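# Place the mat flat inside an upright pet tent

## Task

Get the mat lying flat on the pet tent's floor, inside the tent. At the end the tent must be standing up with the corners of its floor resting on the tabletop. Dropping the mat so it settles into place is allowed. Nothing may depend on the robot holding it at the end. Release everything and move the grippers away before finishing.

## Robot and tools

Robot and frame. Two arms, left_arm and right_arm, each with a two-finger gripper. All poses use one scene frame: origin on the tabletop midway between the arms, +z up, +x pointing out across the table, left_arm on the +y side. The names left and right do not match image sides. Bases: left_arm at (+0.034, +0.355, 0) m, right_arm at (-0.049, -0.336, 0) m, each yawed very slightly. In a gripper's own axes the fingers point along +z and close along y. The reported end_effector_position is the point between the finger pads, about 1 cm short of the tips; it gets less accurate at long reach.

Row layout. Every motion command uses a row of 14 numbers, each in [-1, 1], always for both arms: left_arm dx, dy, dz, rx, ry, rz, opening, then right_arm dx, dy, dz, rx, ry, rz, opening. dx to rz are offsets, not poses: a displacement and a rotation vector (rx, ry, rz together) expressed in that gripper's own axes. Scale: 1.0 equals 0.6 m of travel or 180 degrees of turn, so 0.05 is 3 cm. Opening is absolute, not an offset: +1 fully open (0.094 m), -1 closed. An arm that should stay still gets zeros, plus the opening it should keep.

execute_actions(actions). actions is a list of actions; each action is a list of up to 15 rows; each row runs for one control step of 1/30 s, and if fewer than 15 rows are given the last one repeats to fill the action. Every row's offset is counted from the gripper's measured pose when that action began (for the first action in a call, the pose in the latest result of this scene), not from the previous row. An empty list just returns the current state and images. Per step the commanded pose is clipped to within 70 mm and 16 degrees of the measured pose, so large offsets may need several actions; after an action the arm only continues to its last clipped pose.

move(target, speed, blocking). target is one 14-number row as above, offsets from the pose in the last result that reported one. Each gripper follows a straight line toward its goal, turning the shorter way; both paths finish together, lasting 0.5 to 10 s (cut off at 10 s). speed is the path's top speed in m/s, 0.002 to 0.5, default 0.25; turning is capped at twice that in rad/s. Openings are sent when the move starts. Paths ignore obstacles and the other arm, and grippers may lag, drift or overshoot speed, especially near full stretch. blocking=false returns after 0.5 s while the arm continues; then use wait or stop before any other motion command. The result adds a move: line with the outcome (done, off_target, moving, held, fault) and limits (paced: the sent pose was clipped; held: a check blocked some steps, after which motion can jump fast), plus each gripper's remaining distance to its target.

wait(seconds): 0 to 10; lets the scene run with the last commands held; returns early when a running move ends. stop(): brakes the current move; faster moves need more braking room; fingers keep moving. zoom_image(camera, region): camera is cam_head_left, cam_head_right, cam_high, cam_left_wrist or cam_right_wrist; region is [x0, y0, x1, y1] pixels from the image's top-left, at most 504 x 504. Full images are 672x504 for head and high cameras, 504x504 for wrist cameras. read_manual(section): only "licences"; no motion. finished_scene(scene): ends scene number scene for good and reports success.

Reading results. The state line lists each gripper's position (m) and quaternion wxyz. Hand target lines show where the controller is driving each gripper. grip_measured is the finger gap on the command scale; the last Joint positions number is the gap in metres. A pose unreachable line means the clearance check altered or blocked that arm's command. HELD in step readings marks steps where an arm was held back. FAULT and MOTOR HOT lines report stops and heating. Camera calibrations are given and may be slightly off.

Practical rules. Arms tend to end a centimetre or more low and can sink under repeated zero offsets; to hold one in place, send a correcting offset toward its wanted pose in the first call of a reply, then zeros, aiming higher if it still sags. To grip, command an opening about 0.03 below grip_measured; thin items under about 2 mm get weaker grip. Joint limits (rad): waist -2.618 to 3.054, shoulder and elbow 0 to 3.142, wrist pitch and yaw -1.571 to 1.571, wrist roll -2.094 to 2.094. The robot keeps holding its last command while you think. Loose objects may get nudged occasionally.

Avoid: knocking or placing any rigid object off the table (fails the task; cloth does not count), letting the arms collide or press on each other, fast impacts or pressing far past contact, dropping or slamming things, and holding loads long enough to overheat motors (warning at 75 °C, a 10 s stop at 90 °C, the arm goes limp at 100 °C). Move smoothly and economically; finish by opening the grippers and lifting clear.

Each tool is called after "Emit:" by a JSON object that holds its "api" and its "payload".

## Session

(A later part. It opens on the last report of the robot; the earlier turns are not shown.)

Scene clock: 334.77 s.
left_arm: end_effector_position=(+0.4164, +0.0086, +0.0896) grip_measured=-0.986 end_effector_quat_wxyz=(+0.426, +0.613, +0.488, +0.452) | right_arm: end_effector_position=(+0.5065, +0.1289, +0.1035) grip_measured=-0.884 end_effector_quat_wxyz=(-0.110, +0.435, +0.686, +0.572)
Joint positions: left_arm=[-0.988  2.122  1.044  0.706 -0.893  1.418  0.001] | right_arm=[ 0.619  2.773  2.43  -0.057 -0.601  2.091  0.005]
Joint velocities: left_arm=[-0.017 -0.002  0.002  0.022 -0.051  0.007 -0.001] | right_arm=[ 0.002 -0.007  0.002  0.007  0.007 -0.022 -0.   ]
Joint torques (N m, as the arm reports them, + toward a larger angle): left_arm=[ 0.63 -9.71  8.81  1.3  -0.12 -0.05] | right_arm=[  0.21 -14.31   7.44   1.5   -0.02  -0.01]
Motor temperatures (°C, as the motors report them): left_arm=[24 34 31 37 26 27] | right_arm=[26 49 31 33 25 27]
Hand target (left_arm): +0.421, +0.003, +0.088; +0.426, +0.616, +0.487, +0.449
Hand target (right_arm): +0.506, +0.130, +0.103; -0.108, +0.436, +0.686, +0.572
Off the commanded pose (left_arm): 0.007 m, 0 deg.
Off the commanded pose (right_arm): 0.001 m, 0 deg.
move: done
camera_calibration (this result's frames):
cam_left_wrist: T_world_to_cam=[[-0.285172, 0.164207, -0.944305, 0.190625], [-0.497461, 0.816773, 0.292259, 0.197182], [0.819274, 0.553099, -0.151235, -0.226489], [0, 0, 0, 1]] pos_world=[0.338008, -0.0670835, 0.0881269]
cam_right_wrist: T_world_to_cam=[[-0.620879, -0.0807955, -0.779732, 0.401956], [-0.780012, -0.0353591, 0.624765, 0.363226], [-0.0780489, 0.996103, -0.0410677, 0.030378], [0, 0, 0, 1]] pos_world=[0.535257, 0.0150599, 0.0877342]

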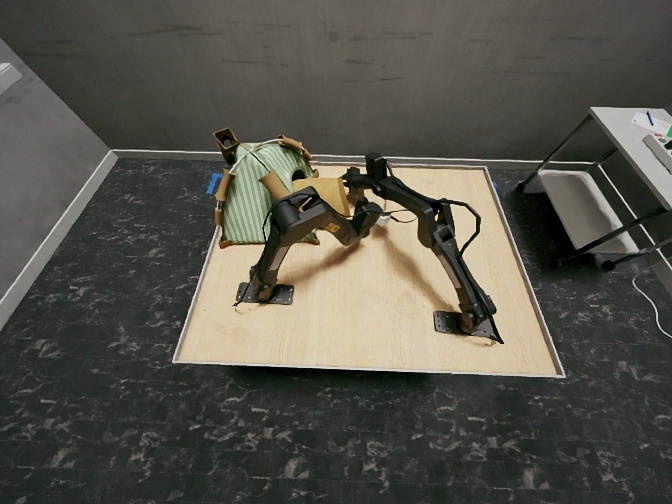

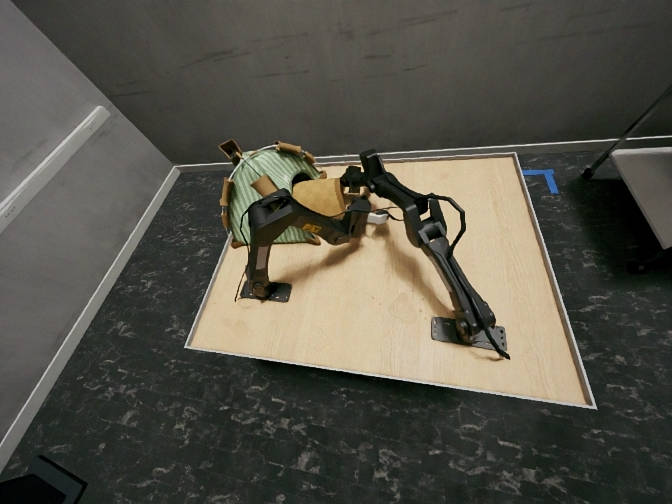

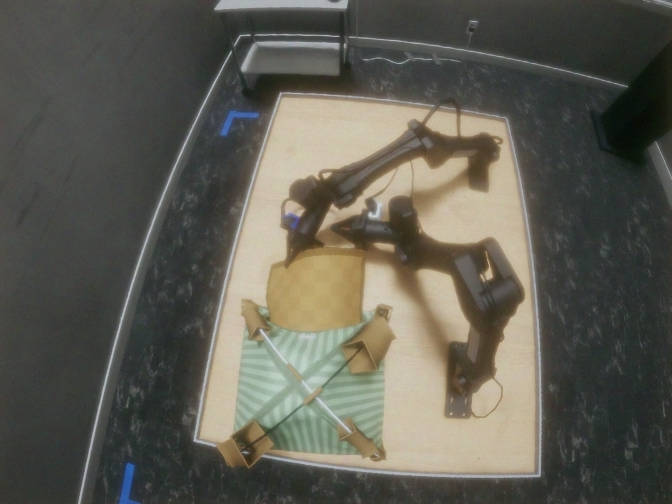

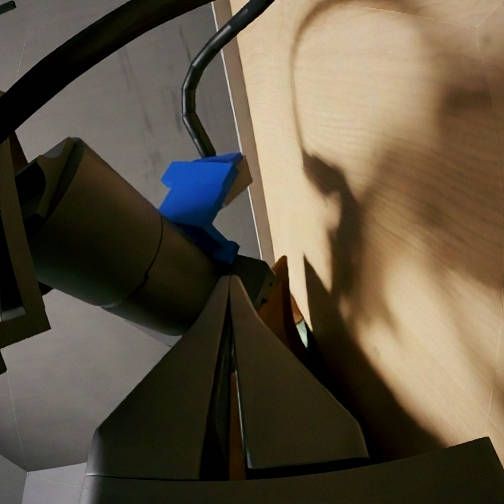

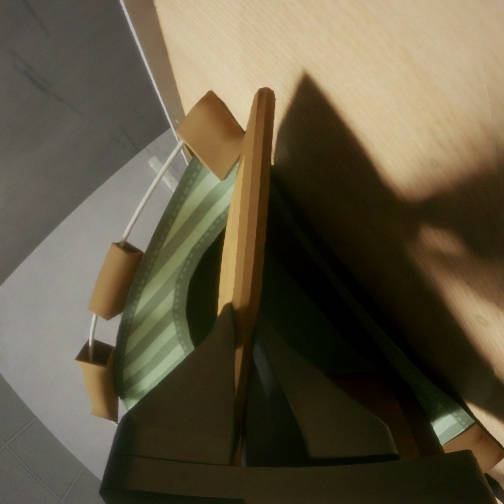

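Emit:
{"api": "move", "payload": {"target": [0.28,-0.02,-0.06,0,0.1,0,-1, 0.055,0,0.1,0,0,0,-0.94], "speed": 0.07}}

Scene clock: 337.77 s.
left_arm: end_effector_position=(+0.4009, +0.1647, +0.1022) grip_measured=-0.986 end_effector_quat_wxyz=(+0.350, +0.551, +0.541, +0.531) | right_arm: end_effector_position=(+0.5063, +0.1916, +0.1025) grip_measured=-0.884 end_effector_quat_wxyz=(-0.031, +0.418, +0.663, +0.620)
Joint positions: left_arm=[-0.835  1.849  0.622  0.853 -1.019  1.46   0.001] | right_arm=[ 0.737  3.037  2.855 -0.066 -0.374  2.091  0.005]
Joint velocities: left_arm=[-0.002 -0.012 -0.012  0.007 -0.051  0.022 -0.   ] | right_arm=[ 0.002  0.002 -0.027  0.007  0.051  0.037 -0.   ]
Joint torques (N m, as the arm reports them, + toward a larger angle): left_arm=[  1.34 -10.06   3.56   1.38  -0.52  -0.02] | right_arm=[  0.48 -14.04   9.19   1.73   0.02  -0.01]
Motor temperatures (°C, as the motors report them): left_arm=[24 34 31 37 26 27] | right_arm=[26 49 31 34 25 27]
Hand target (left_arm): +0.399, +0.178, +0.108; +0.344, +0.535, +0.550, +0.542
Hand target (right_arm): +0.505, +0.195, +0.106; -0.028, +0.413, +0.660, +0.627
Off the commanded pose (left_arm): 0.016 m, 3 deg.
Off the commanded pose (right_arm): 0.007 m, 11 deg.
elbow stopped short (right arm): the move would have taken joint 3 (elbow) straighter than the controller allows; a more bent joint 3 avoids this.
joint sent to its limit (right arm) — the command would take joint 6 (wrist roll) past its upper limit, so that joint was sent only as far as its limit.
move: off_target (left_arm, right_arm)
camera_calibration (this result's frames):
cam_left_wrist: T_world_to_cam=[[-0.294598, 0.153362, -0.943235, 0.177897], [-0.699792, 0.637544, 0.322224, 0.165871], [0.650771, 0.754995, -0.0804978, -0.271179], [0, 0, 0, 1]] pos_world=[0.344959, 0.0717058, 0.0925221]
cam_right_wrist: T_world_to_cam=[[-0.489096, -0.00347428, -0.872223, 0.334045], [-0.871871, 0.0306475, 0.488776, 0.413765], [0.0250333, 0.999524, -0.0180187, -0.0873785], [0, 0, 0, 1]] pos_world=[0.526317, 0.0758167, 0.0875491]

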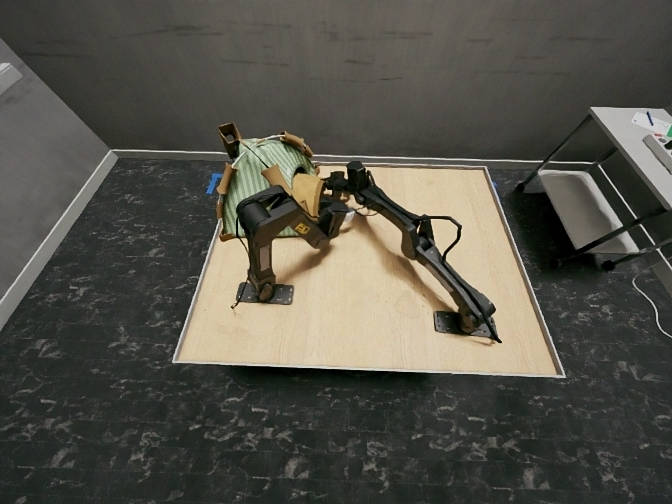

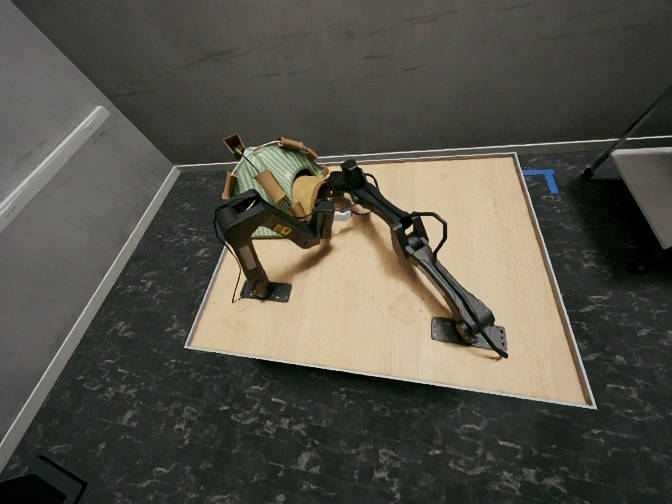

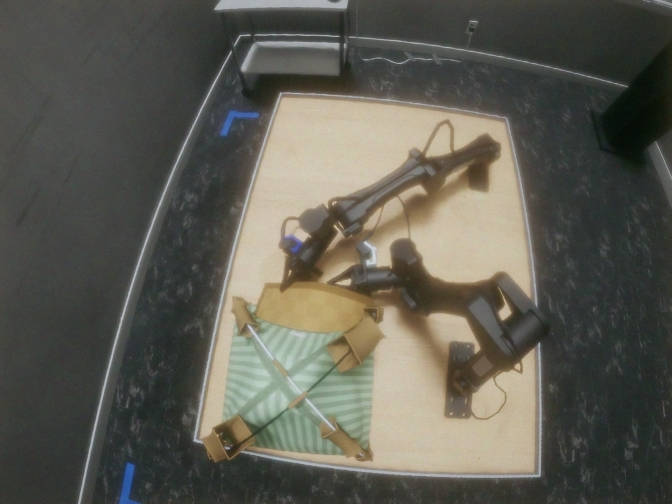

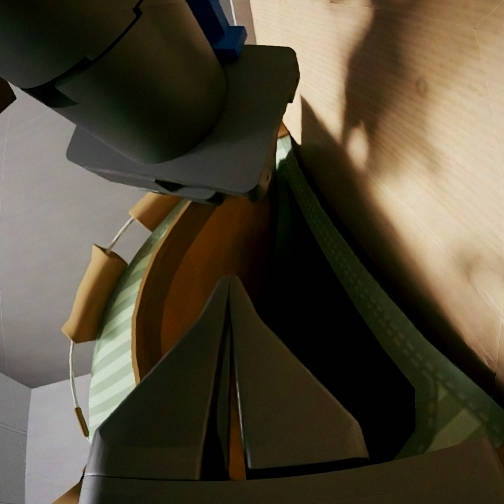

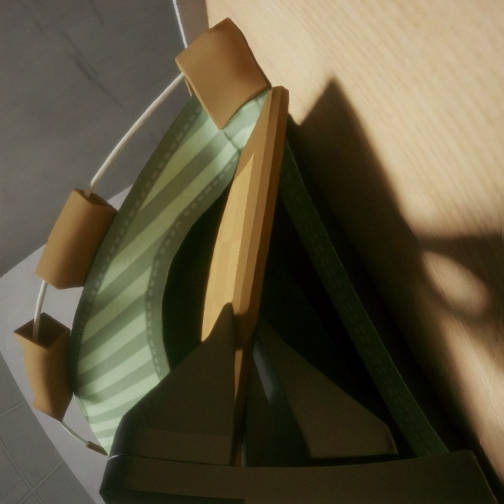

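Emit:
{"api": "move", "payload": {"target": [-0.08,0,0,0,0,0,-1, 0,0,0,0,0,0,-0.3], "speed": 0.1}}

Emit:
{"api": "move", "payload": {"target": [0,0.06,0.03,0,0.15,0,0.3, -0.1,0,-0.4,0,0,0,-0.3], "speed": 0.15}}

Scene clock: 338.80 s.
left_arm: end_effector_position=(+0.4058, +0.1229, +0.0919) grip_measured=-0.986 end_effector_quat_wxyz=(+0.350, +0.557, +0.535, +0.529) | right_arm: end_effector_position=(+0.5066, +0.1916, +0.1029) grip_measured=-0.302 end_effector_quat_wxyz=(-0.031, +0.418, +0.663, +0.621)
Joint positions: left_arm=[-0.903  1.969  0.766  0.788 -1.07   1.423  0.001] | right_arm=[ 0.737  3.037  2.855 -0.065 -0.373  2.091  0.033]
Joint velocities: left_arm=[-0.012 -0.002 -0.002 -0.11  -0.066 -0.022  0.001] | right_arm=[-0.002 -0.007  0.022  0.007  0.066 -0.007  0.   ]
Joint torques (N m, as the arm reports them, + toward a larger angle): left_arm=[-0.85 -7.74  8.2   1.21 -0.33 -0.12] | right_arm=[  0.03 -14.92   7.54   1.62  -0.03  -0.01]
Motor temperatures (°C, as the motors report them): left_arm=[24 34 31 37 26 27] | right_arm=[26 49 31 34 25 27]
Hand target (left_arm): +0.408, +0.118, +0.093; +0.351, +0.551, +0.540, +0.531
Hand target (right_arm): +0.506, +0.192, +0.103; -0.031, +0.418, +0.663, +0.620
Off the commanded pose (left_arm): 0.005 m, 1 deg.
Off the commanded pose (right_arm): 0.000 m, 0 deg.
move: done
camera_calibration (this result's frames):
cam_left_wrist: T_world_to_cam=[[-0.296374, 0.165895, -0.940554, 0.175042], [-0.689234, 0.644578, 0.330872, 0.193334], [0.66115, 0.746323, -0.0766962, -0.247169], [0, 0, 0, 1]] pos_world=[0.348546, 0.030811, 0.0817109]
cam_right_wrist: T_world_to_cam=[[-0.487645, -0.00208566, -0.87304, 0.333621], [-0.87265, 0.0311415, 0.487353, 0.414236], [0.0261714, 0.999513, -0.0170061, -0.088022], [0, 0, 0, 1]] pos_world=[0.526475, 0.075775, 0.0878885]

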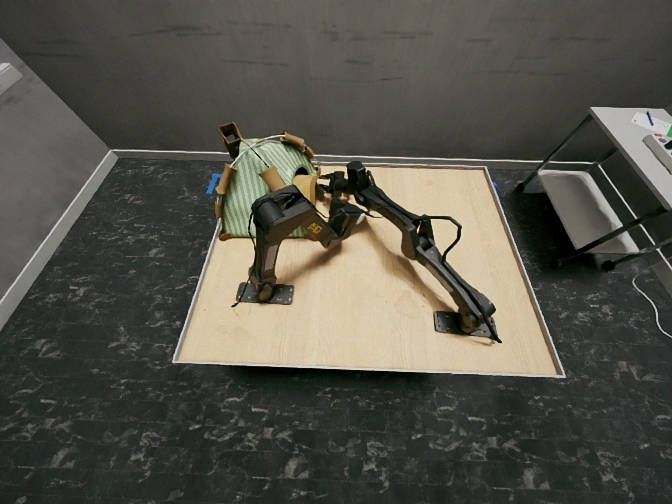

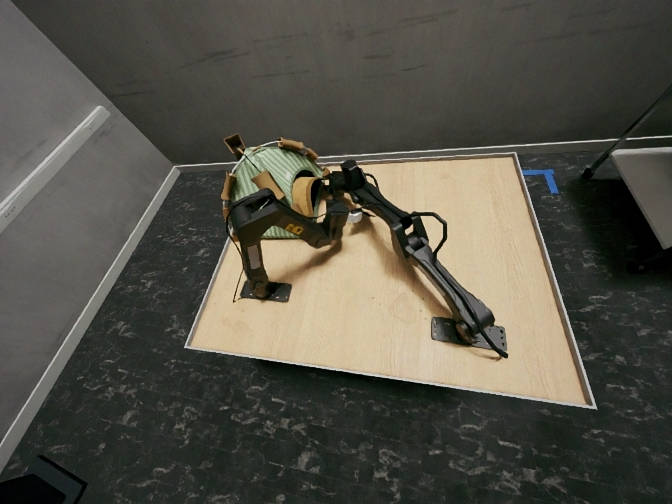

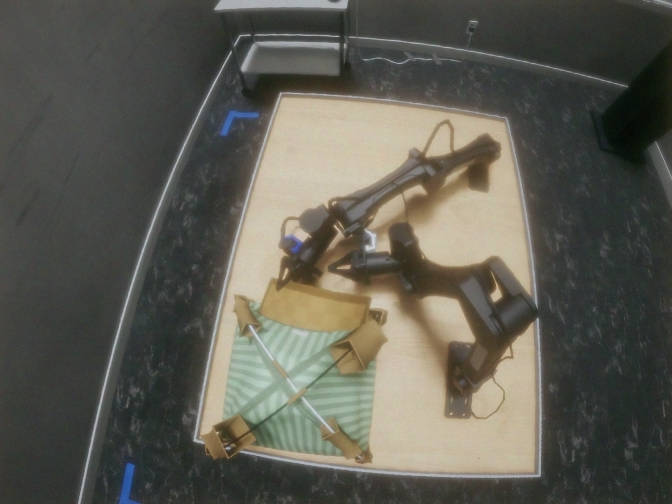

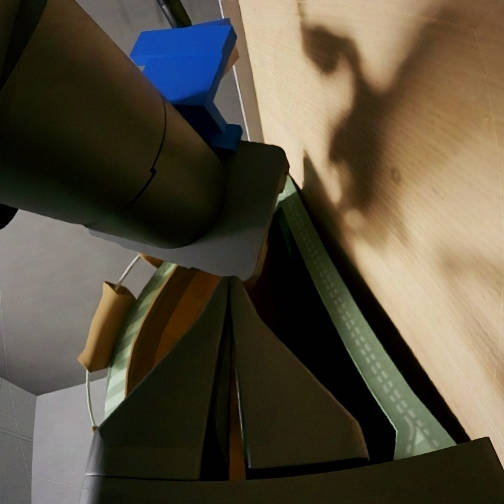

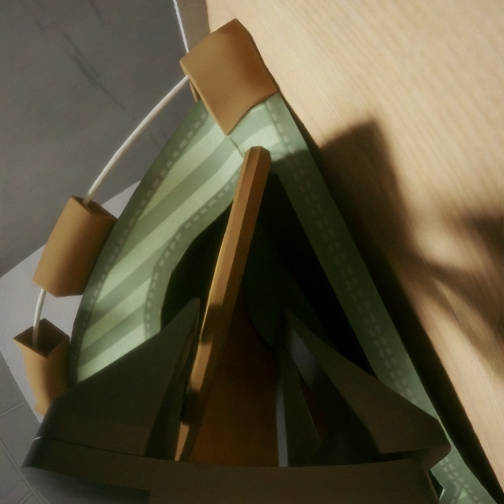

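Scene clock: 341.47 s.
left_arm: end_effector_position=(+0.4319, +0.1213, +0.1201) grip_measured=+0.297 end_effector_quat_wxyz=(+0.233, +0.431, +0.582, +0.649) | right_arm: end_effector_position=(+0.4359, -0.0436, +0.1097) grip_measured=-0.302 end_effector_quat_wxyz=(-0.035, +0.432, +0.662, +0.612)
Joint positions: left_arm=[-0.906  2.171  1.249  0.165 -1.498  1.107  0.061] | right_arm=[ 0.405  2.15   1.208  0.616 -0.68   1.996  0.033]
Joint velocities: left_arm=[ 0.007 -0.027  0.071 -0.403 -0.066 -0.256  0.   ] | right_arm=[ 0.002  0.012  0.007 -0.007  0.022  0.007 -0.   ]
Joint torques (N m, as the arm reports them, + toward a larger angle): left_arm=[ -0.48 -10.87   9.12   0.78  -0.69  -0.13] | right_arm=[  0.29 -12.68   5.68   1.4   -0.17  -0.19]
Motor temperatures (°C, as the motors report them): left_arm=[24 34 32 37 26 27] | right_arm=[26 49 31 34 25 27]
Hand target (left_arm): +0.431, +0.119, +0.124; +0.233, +0.421, +0.583, +0.654
Hand target (right_arm): +0.432, -0.042, +0.127; -0.028, +0.417, +0.665, +0.619
Off the commanded pose (left_arm): 0.003 m, 3 deg.
Off the commanded pose (right_arm): 0.015 m, 2 deg.
move: off_target (left_arm, right_arm); limits=paced
camera_calibration (this result's frames):
cam_left_wrist: T_world_to_cam=[[-0.260454, 0.170075, -0.950389, 0.194716], [-0.911161, 0.28224, 0.300211, 0.346498], [0.319296, 0.944148, 0.0814549, -0.156355], [0, 0, 0, 1]] pos_world=[0.416354, 0.0167104, 0.0937696]
cam_right_wrist: T_world_to_cam=[[-0.513735, -0.00234503, -0.857945, 0.314349], [-0.857033, 0.047595, 0.513059, 0.34764], [0.0396308, 0.998864, -0.026461, 0.144143], [0, 0, 0, 1]] pos_world=[0.453718, -0.159788, 0.0951485]

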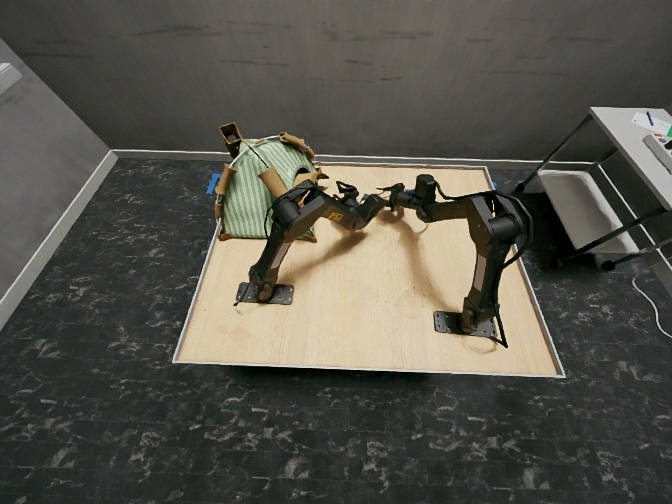

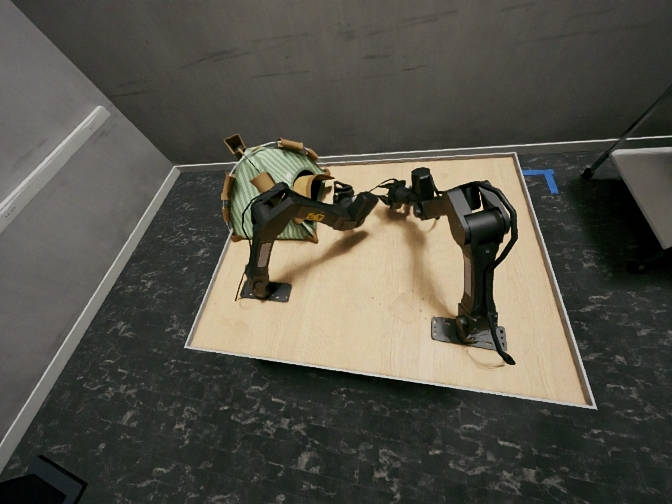

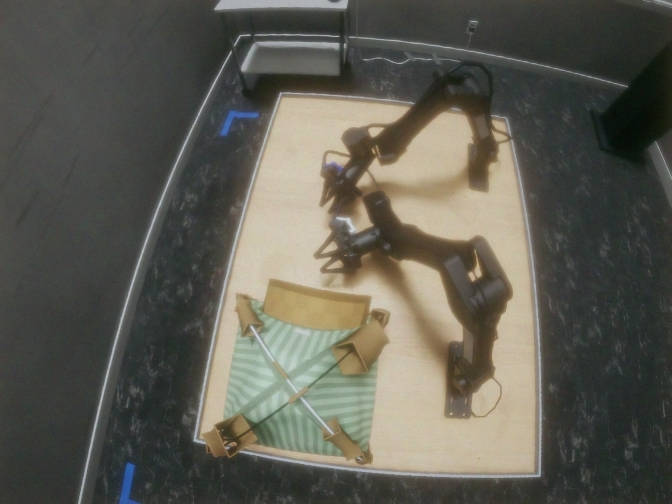

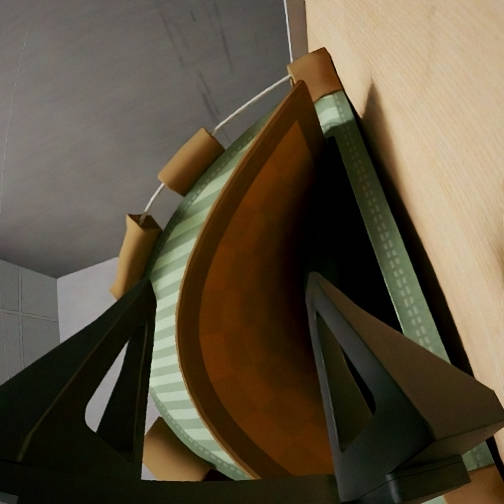

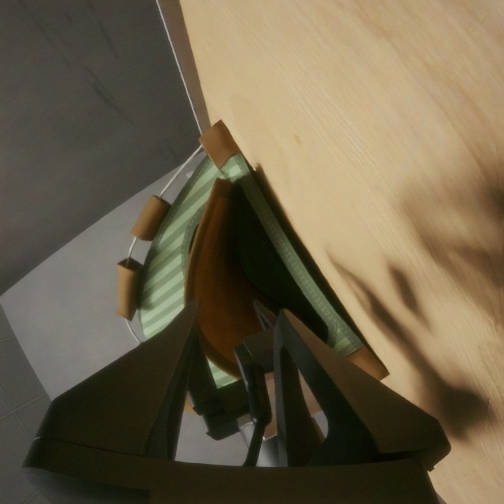

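Emit:
{"api": "move", "payload": {"target": [0.108,0.015,0.145,0,0,0,0.3, -0.1,0,-0.3,0,0,0,-0.3], "speed": 0.1}}

Scene clock: 344.07 s.
left_arm: end_effector_position=(+0.4740, +0.2129, +0.1351) grip_measured=+0.297 end_effector_quat_wxyz=(+0.227, +0.439, +0.582, +0.646) | right_arm: end_effector_position=(+0.3892, -0.2277, +0.1072) grip_measured=-0.302 end_effector_quat_wxyz=(-0.040, +0.447, +0.660, +0.603)
Joint positions: left_arm=[-0.67   2.061  0.964  0.884 -1.273  1.676  0.061] | right_arm=[-0.052  1.922  0.937  0.375 -1.079  1.681  0.033]
Joint velocities: left_arm=[-0.002 -0.007  0.002 -0.007 -0.007 -0.007  0.001] | right_arm=[-0.012 -0.017 -0.002 -0.022 -0.037 -0.095 -0.001]
Joint torques (N m, as the arm reports them, + toward a larger angle): left_arm=[  1.1  -12.26   4.37   1.23  -0.1   -0.04] | right_arm=[ -0.13 -10.33   5.64   1.07  -0.42  -0.19]
Motor temperatures (°C, as the motors report them): left_arm=[24 35 31 37 26 27] | right_arm=[26 49 31 34 25 27]
Hand target (left_arm): +0.473, +0.220, +0.141; +0.231, +0.432, +0.585, +0.646
Hand target (right_arm): +0.387, -0.227, +0.121; -0.031, +0.432, +0.664, +0.609
Off the commanded pose (left_arm): 0.011 m, 1 deg.
Off the commanded pose (right_arm): 0.013 m, 2 deg.
move: off_target (left_arm, right_arm)
camera_calibration (this result's frames):
cam_left_wrist: T_world_to_cam=[[-0.277394, 0.176803, -0.944348, 0.210175], [-0.904719, 0.282709, 0.318683, 0.348871], [0.323319, 0.942771, 0.0815351, -0.259161], [0, 0, 0, 1]] pos_world=[0.457723, 0.108541, 0.10843]
cam_right_wrist: T_world_to_cam=[[-0.5423, 0.000168783, -0.840185, 0.297523], [-0.838549, 0.0622619, 0.541257, 0.310844], [0.0524029, 0.99806, -0.0336231, 0.325437], [0, 0, 0, 1]] pos_world=[0.404951, -0.34421, 0.0926702]

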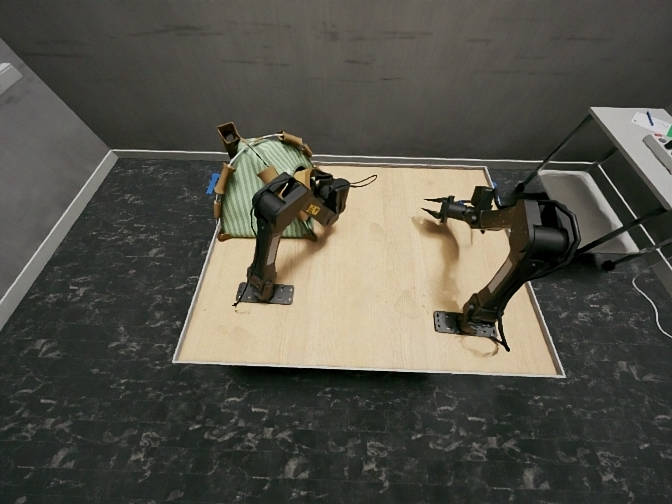

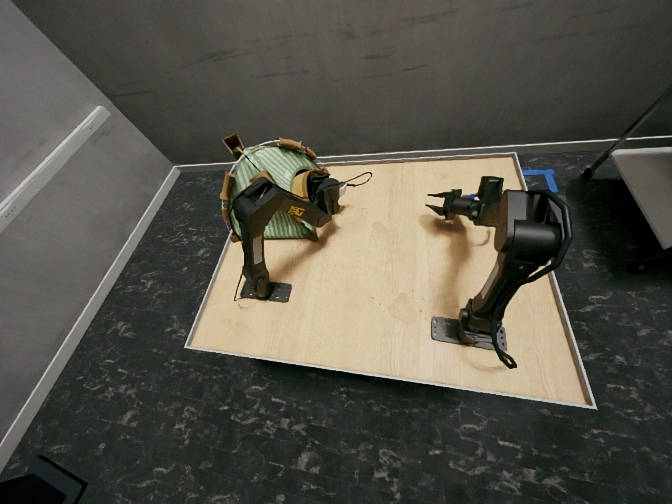

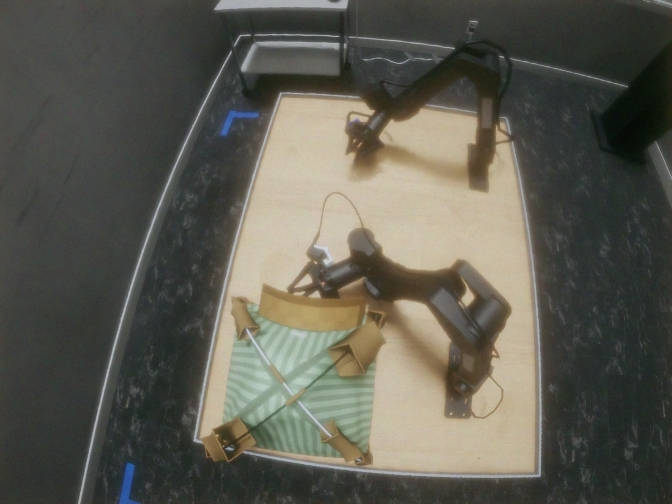

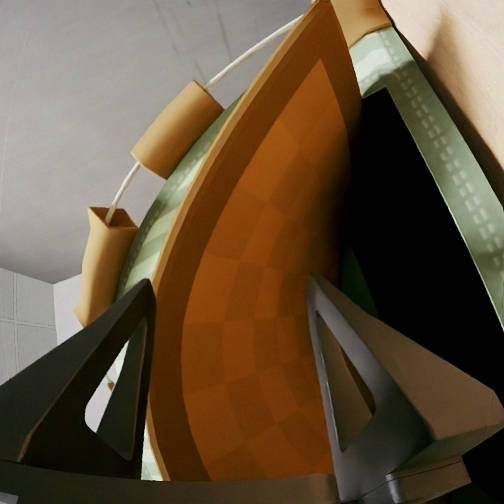

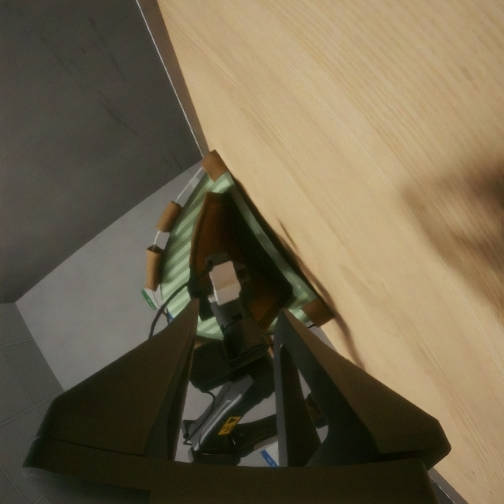

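Raise 3 cm, advance, grip.

Emit:
{"api": "move", "payload": {"target": [0,0.055,0,0,0,0,0.3, 0,0,0,0,0,0,-0.3], "speed": 0.06}}

Emit:
{"api": "move", "payload": {"target": [0.05,0,0.03,0,0,0,0.3, 0,0,0,0,0,0,-0.3], "speed": 0.06}}

Emit:
{"api": "move", "payload": {"target": [0,0.01,0,0,0,0,-0.95, 0,0,0,0,0,0,-0.3]}}

Scene clock: 345.87 s.
left_arm: end_effector_position=(+0.4784, +0.2092, +0.1500) grip_measured=+0.297 end_effector_quat_wxyz=(+0.210, +0.454, +0.574, +0.648) | right_arm: end_effector_position=(+0.3892, -0.2278, +0.1066) grip_measured=-0.302 end_effector_quat_wxyz=(-0.040, +0.448, +0.660, +0.602)
Joint positions: left_arm=[-0.67   2.023  1.01   0.766 -1.271  1.69   0.061] | right_arm=[-0.052  1.922  0.937  0.372 -1.078  1.679  0.033]
Joint velocities: left_arm=[-0.007 -0.022 -0.002 -0.022 -0.066  0.022  0.   ] | right_arm=[ 0.002  0.007  0.007 -0.037 -0.081 -0.037  0.001]
Joint torques (N m, as the arm reports them, + toward a larger angle): left_arm=[ -0.21 -12.06   8.7    1.09  -0.21  -0.16] | right_arm=[ 0.02 -7.81  5.71  1.22 -0.29  0.02]
Motor temperatures (°C, as the motors report them): left_arm=[24 35 32 37 26 27] | right_arm=[26 48 30 34 25 27]
Hand target (left_arm): +0.481, +0.206, +0.166; +0.227, +0.439, +0.581, +0.646
Hand target (right_arm): +0.389, -0.228, +0.107; -0.040, +0.447, +0.660, +0.603
Off the commanded pose (left_arm): 0.017 m, 3 deg.
Off the commanded pose (right_arm): 0.001 m, 0 deg.
move: off_target (left_arm)
camera_calibration (this result's frames):
cam_left_wrist: T_world_to_cam=[[-0.308935, 0.208482, -0.927952, 0.232063], [-0.892594, 0.27332, 0.35857, 0.339359], [0.328383, 0.939059, 0.101652, -0.262944], [0, 0, 0, 1]] pos_world=[0.460949, 0.105786, 0.120388]
cam_right_wrist: T_world_to_cam=[[-0.543599, -0.000648044, -0.839345, 0.297265], [-0.837665, 0.0636595, 0.542462, 0.310906], [0.0530807, 0.997971, -0.0351481, 0.325422], [0, 0, 0, 1]] pos_world=[0.404755, -0.344361, 0.0922908]

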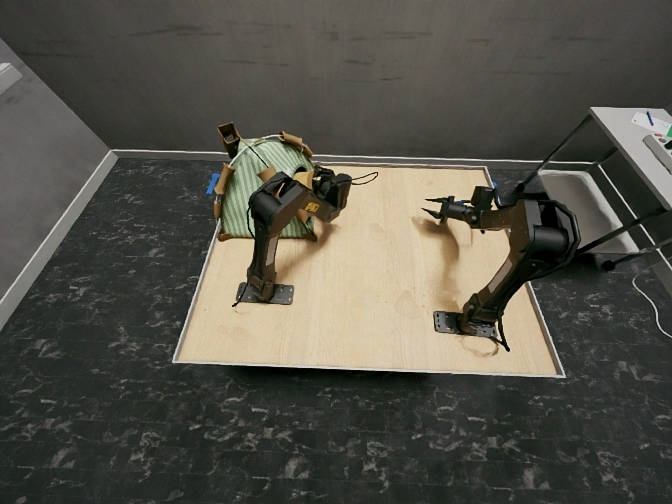

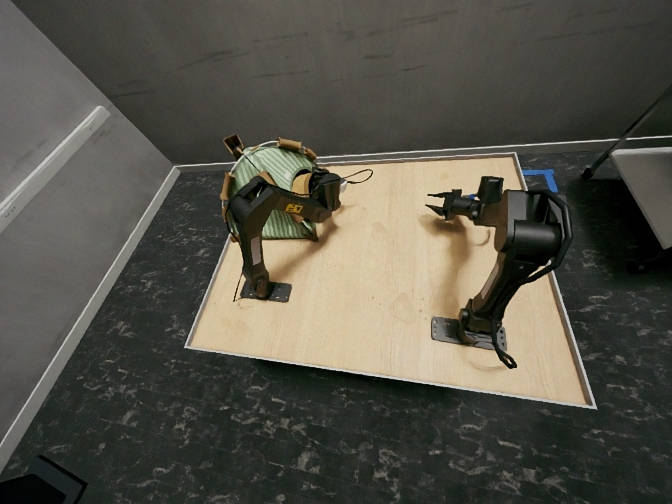

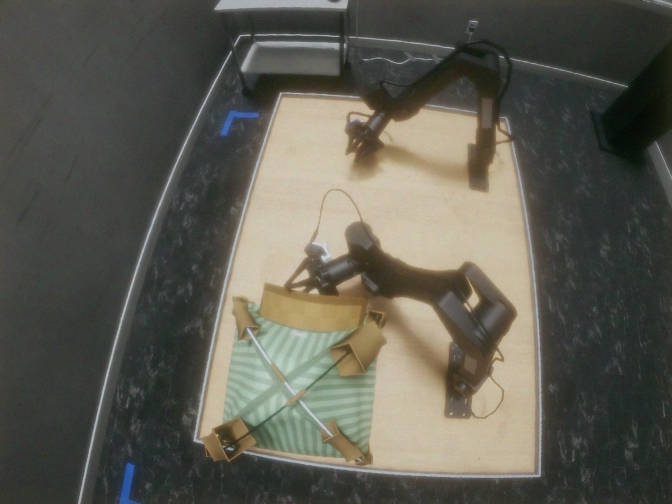

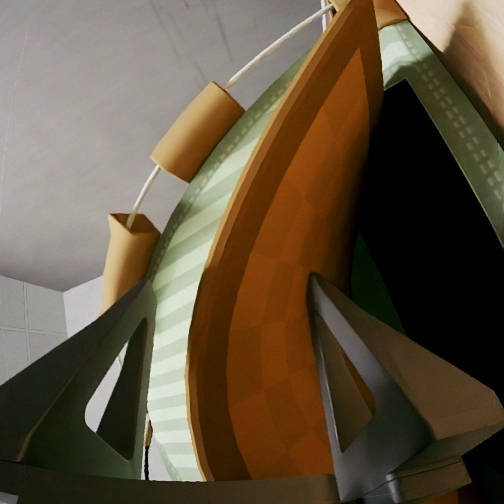

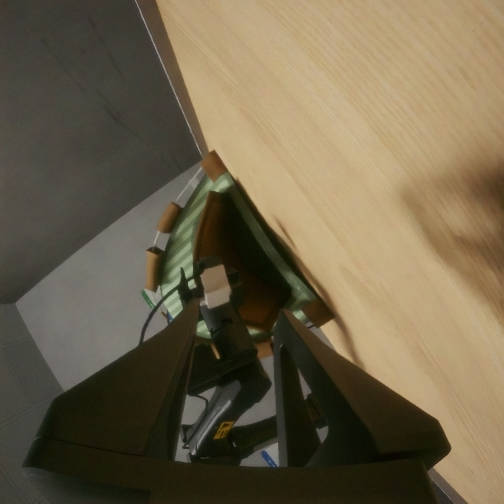

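Scene clock: 346.73 s.
left_arm: end_effector_position=(+0.4803, +0.2375, +0.1519) grip_measured=+0.297 end_effector_quat_wxyz=(+0.203, +0.460, +0.573, +0.648) | right_arm: end_effector_position=(+0.3894, -0.2280, +0.1065) grip_measured=-0.302 end_effector_quat_wxyz=(-0.040, +0.448, +0.660, +0.602)
Joint positions: left_arm=[-0.607  1.973  0.94   0.805 -1.213  1.73   0.061] | right_arm=[-0.052  1.922  0.937  0.372 -1.076  1.679  0.033]
Joint velocities: left_arm=[-0.002 -0.012  0.007  0.095  0.051 -0.022 -0.001] | right_arm=[-0.007  0.007 -0.027 -0.037 -0.022 -0.022 -0.   ]
Joint torques (N m, as the arm reports them, + toward a larger angle): left_arm=[  0.9  -11.7    4.73   1.34  -0.1    0.02] | right_arm=[ 0.03 -7.81  5.69  1.2  -0.29 -0.01]
Motor temperatures (°C, as the motors report them): left_arm=[24 35 32 37 26 27] | right_arm=[26 48 30 34 25 27]
Hand target (left_arm): +0.479, +0.243, +0.159; +0.210, +0.454, +0.575, +0.647
Hand target (right_arm): +0.389, -0.228, +0.107; -0.040, +0.448, +0.660, +0.602
Off the commanded pose (left_arm): 0.009 m, 1 deg.
Off the commanded pose (right_arm): 0.000 m, 0 deg.
move: done
camera_calibration (this result's frames):
cam_left_wrist: T_world_to_cam=[[-0.324, 0.217941, -0.920611, 0.232449], [-0.887327, 0.267513, 0.375616, 0.328882], [0.328137, 0.938583, 0.106711, -0.290884], [0, 0, 0, 1]] pos_world=[0.462589, 0.134379, 0.121503]
cam_right_wrist: T_world_to_cam=[[-0.543706, -0.000713839, -0.839276, 0.297262], [-0.837496, 0.0655576, 0.542497, 0.311563], [0.0546337, 0.997849, -0.0362419, 0.325076], [0, 0, 0, 1]] pos_world=[0.404796, -0.344589, 0.0922438]

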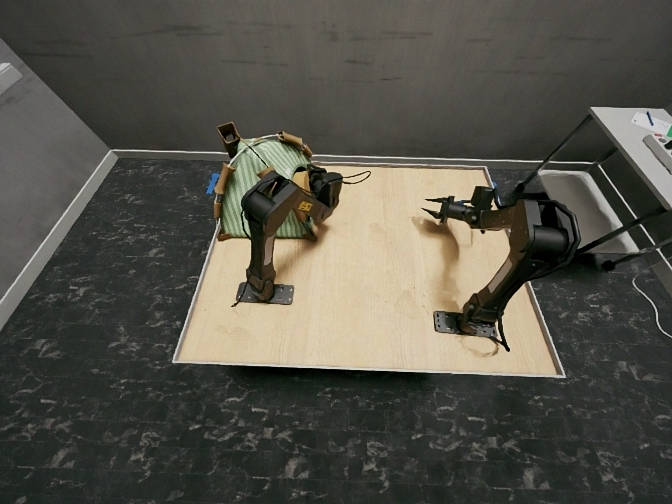

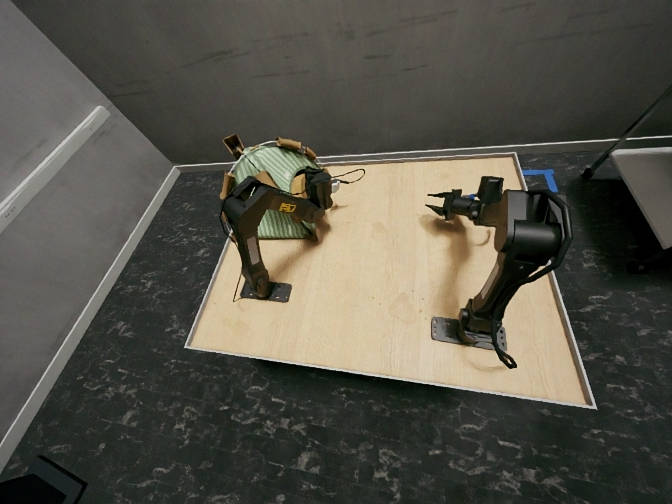

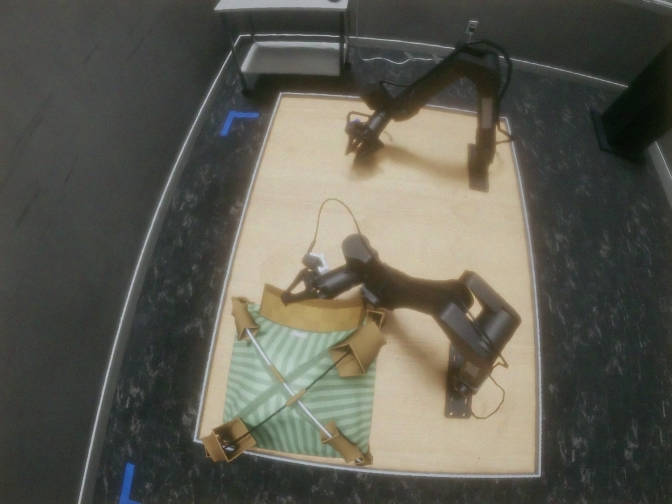

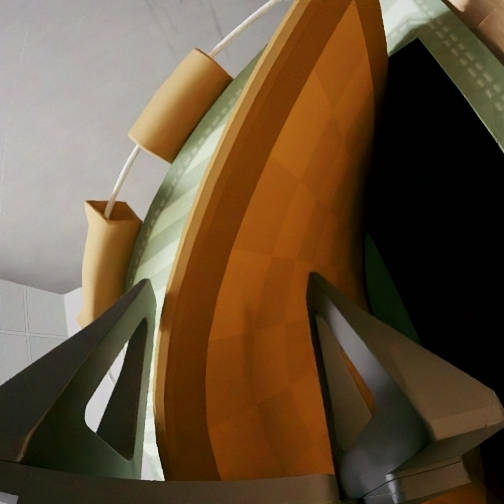

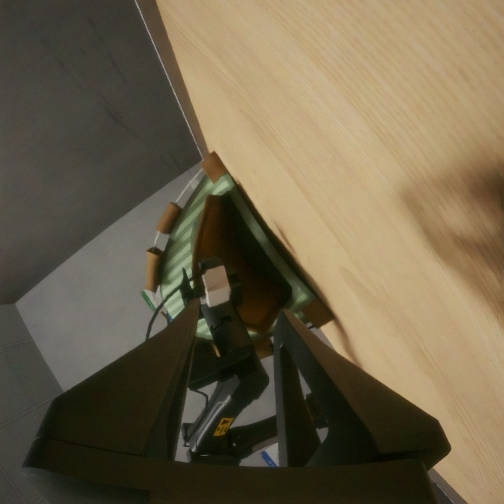

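Scene clock: 347.43 s.
left_arm: end_effector_position=(+0.4806, +0.2369, +0.1504) grip_measured=-0.885 end_effector_quat_wxyz=(+0.200, +0.465, +0.571, +0.647) | right_arm: end_effector_position=(+0.3896, -0.2281, +0.1063) grip_measured=-0.302 end_effector_quat_wxyz=(-0.039, +0.449, +0.660, +0.601)
Joint positions: left_arm=[-0.607  1.973  0.94   0.795 -1.207  1.731  0.005] | right_arm=[-0.052  1.922  0.937  0.372 -1.074  1.679  0.033]
Joint velocities: left_arm=[-0.012 -0.017  0.002  0.081 -0.007  0.037 -0.   ] | right_arm=[-0.002  0.002  0.002  0.007 -0.022  0.037  0.   ]
Joint torques (N m, as the arm reports them, + toward a larger angle): left_arm=[ -0.15 -10.57   7.71   1.08  -0.23   0.  ] | right_arm=[ 0.02 -7.82  5.7   1.2  -0.29 -0.01]
Motor temperatures (°C, as the motors report them): left_arm=[24 36 32 37 26 27] | right_arm=[26 47 30 34 25 27]
Hand target (left_arm): +0.482, +0.236, +0.157; +0.203, +0.460, +0.573, +0.648
Hand target (right_arm): +0.389, -0.228, +0.106; -0.040, +0.448, +0.660, +0.602
Off the commanded pose (left_arm): 0.007 m, 1 deg.
Off the commanded pose (right_arm): 0.000 m, 0 deg.
move: done
camera_calibration (this result's frames):
cam_left_wrist: T_world_to_cam=[[-0.331251, 0.224699, -0.916397, 0.23254], [-0.882428, 0.270081, 0.385196, 0.325425], [0.334055, 0.936251, 0.108816, -0.292852], [0, 0, 0, 1]] pos_world=[0.462022, 0.13404, 0.119613]
cam_right_wrist: T_world_to_cam=[[-0.543791, -0.000766301, -0.83922, 0.297259], [-0.837358, 0.067076, 0.542523, 0.312088], [0.0558758, 0.997748, -0.037117, 0.324798], [0, 0, 0, 1]] pos_world=[0.404828, -0.344772, 0.0922064]

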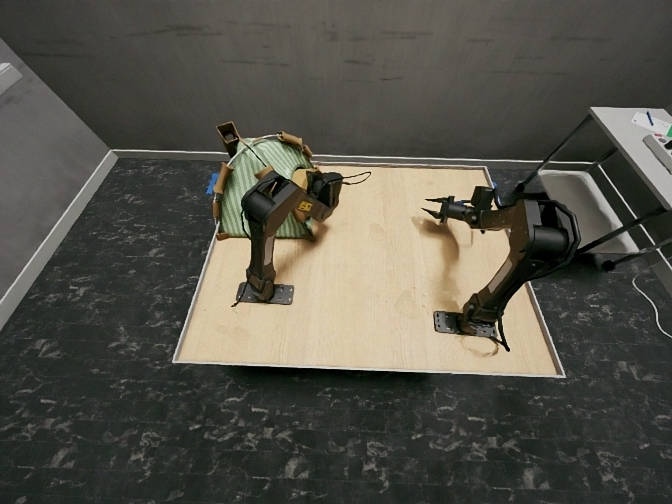

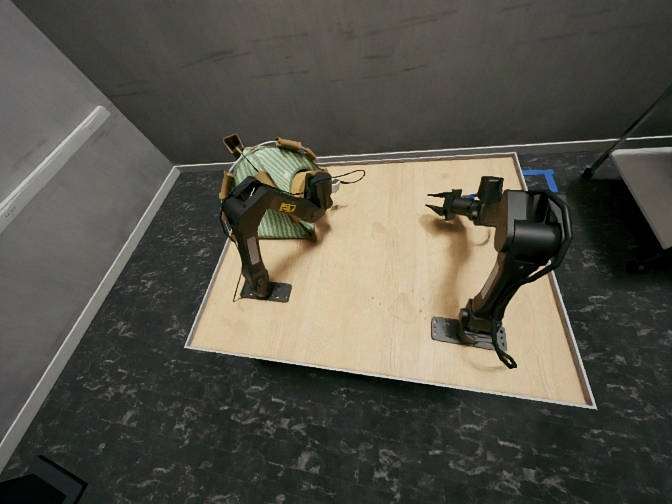

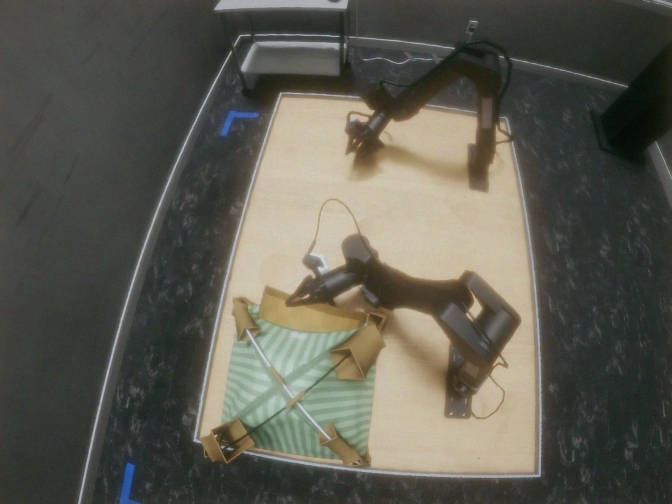

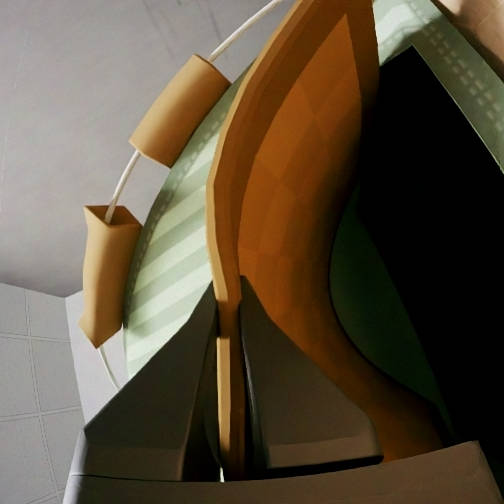

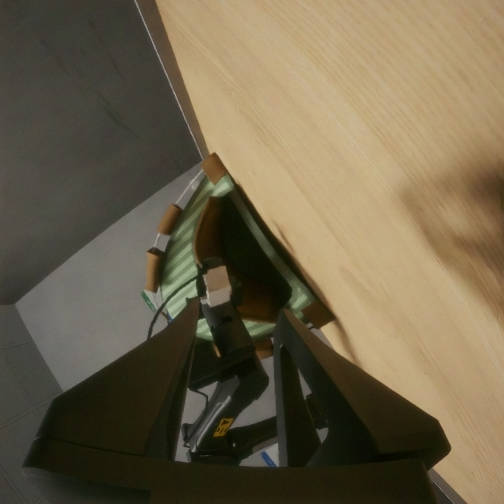

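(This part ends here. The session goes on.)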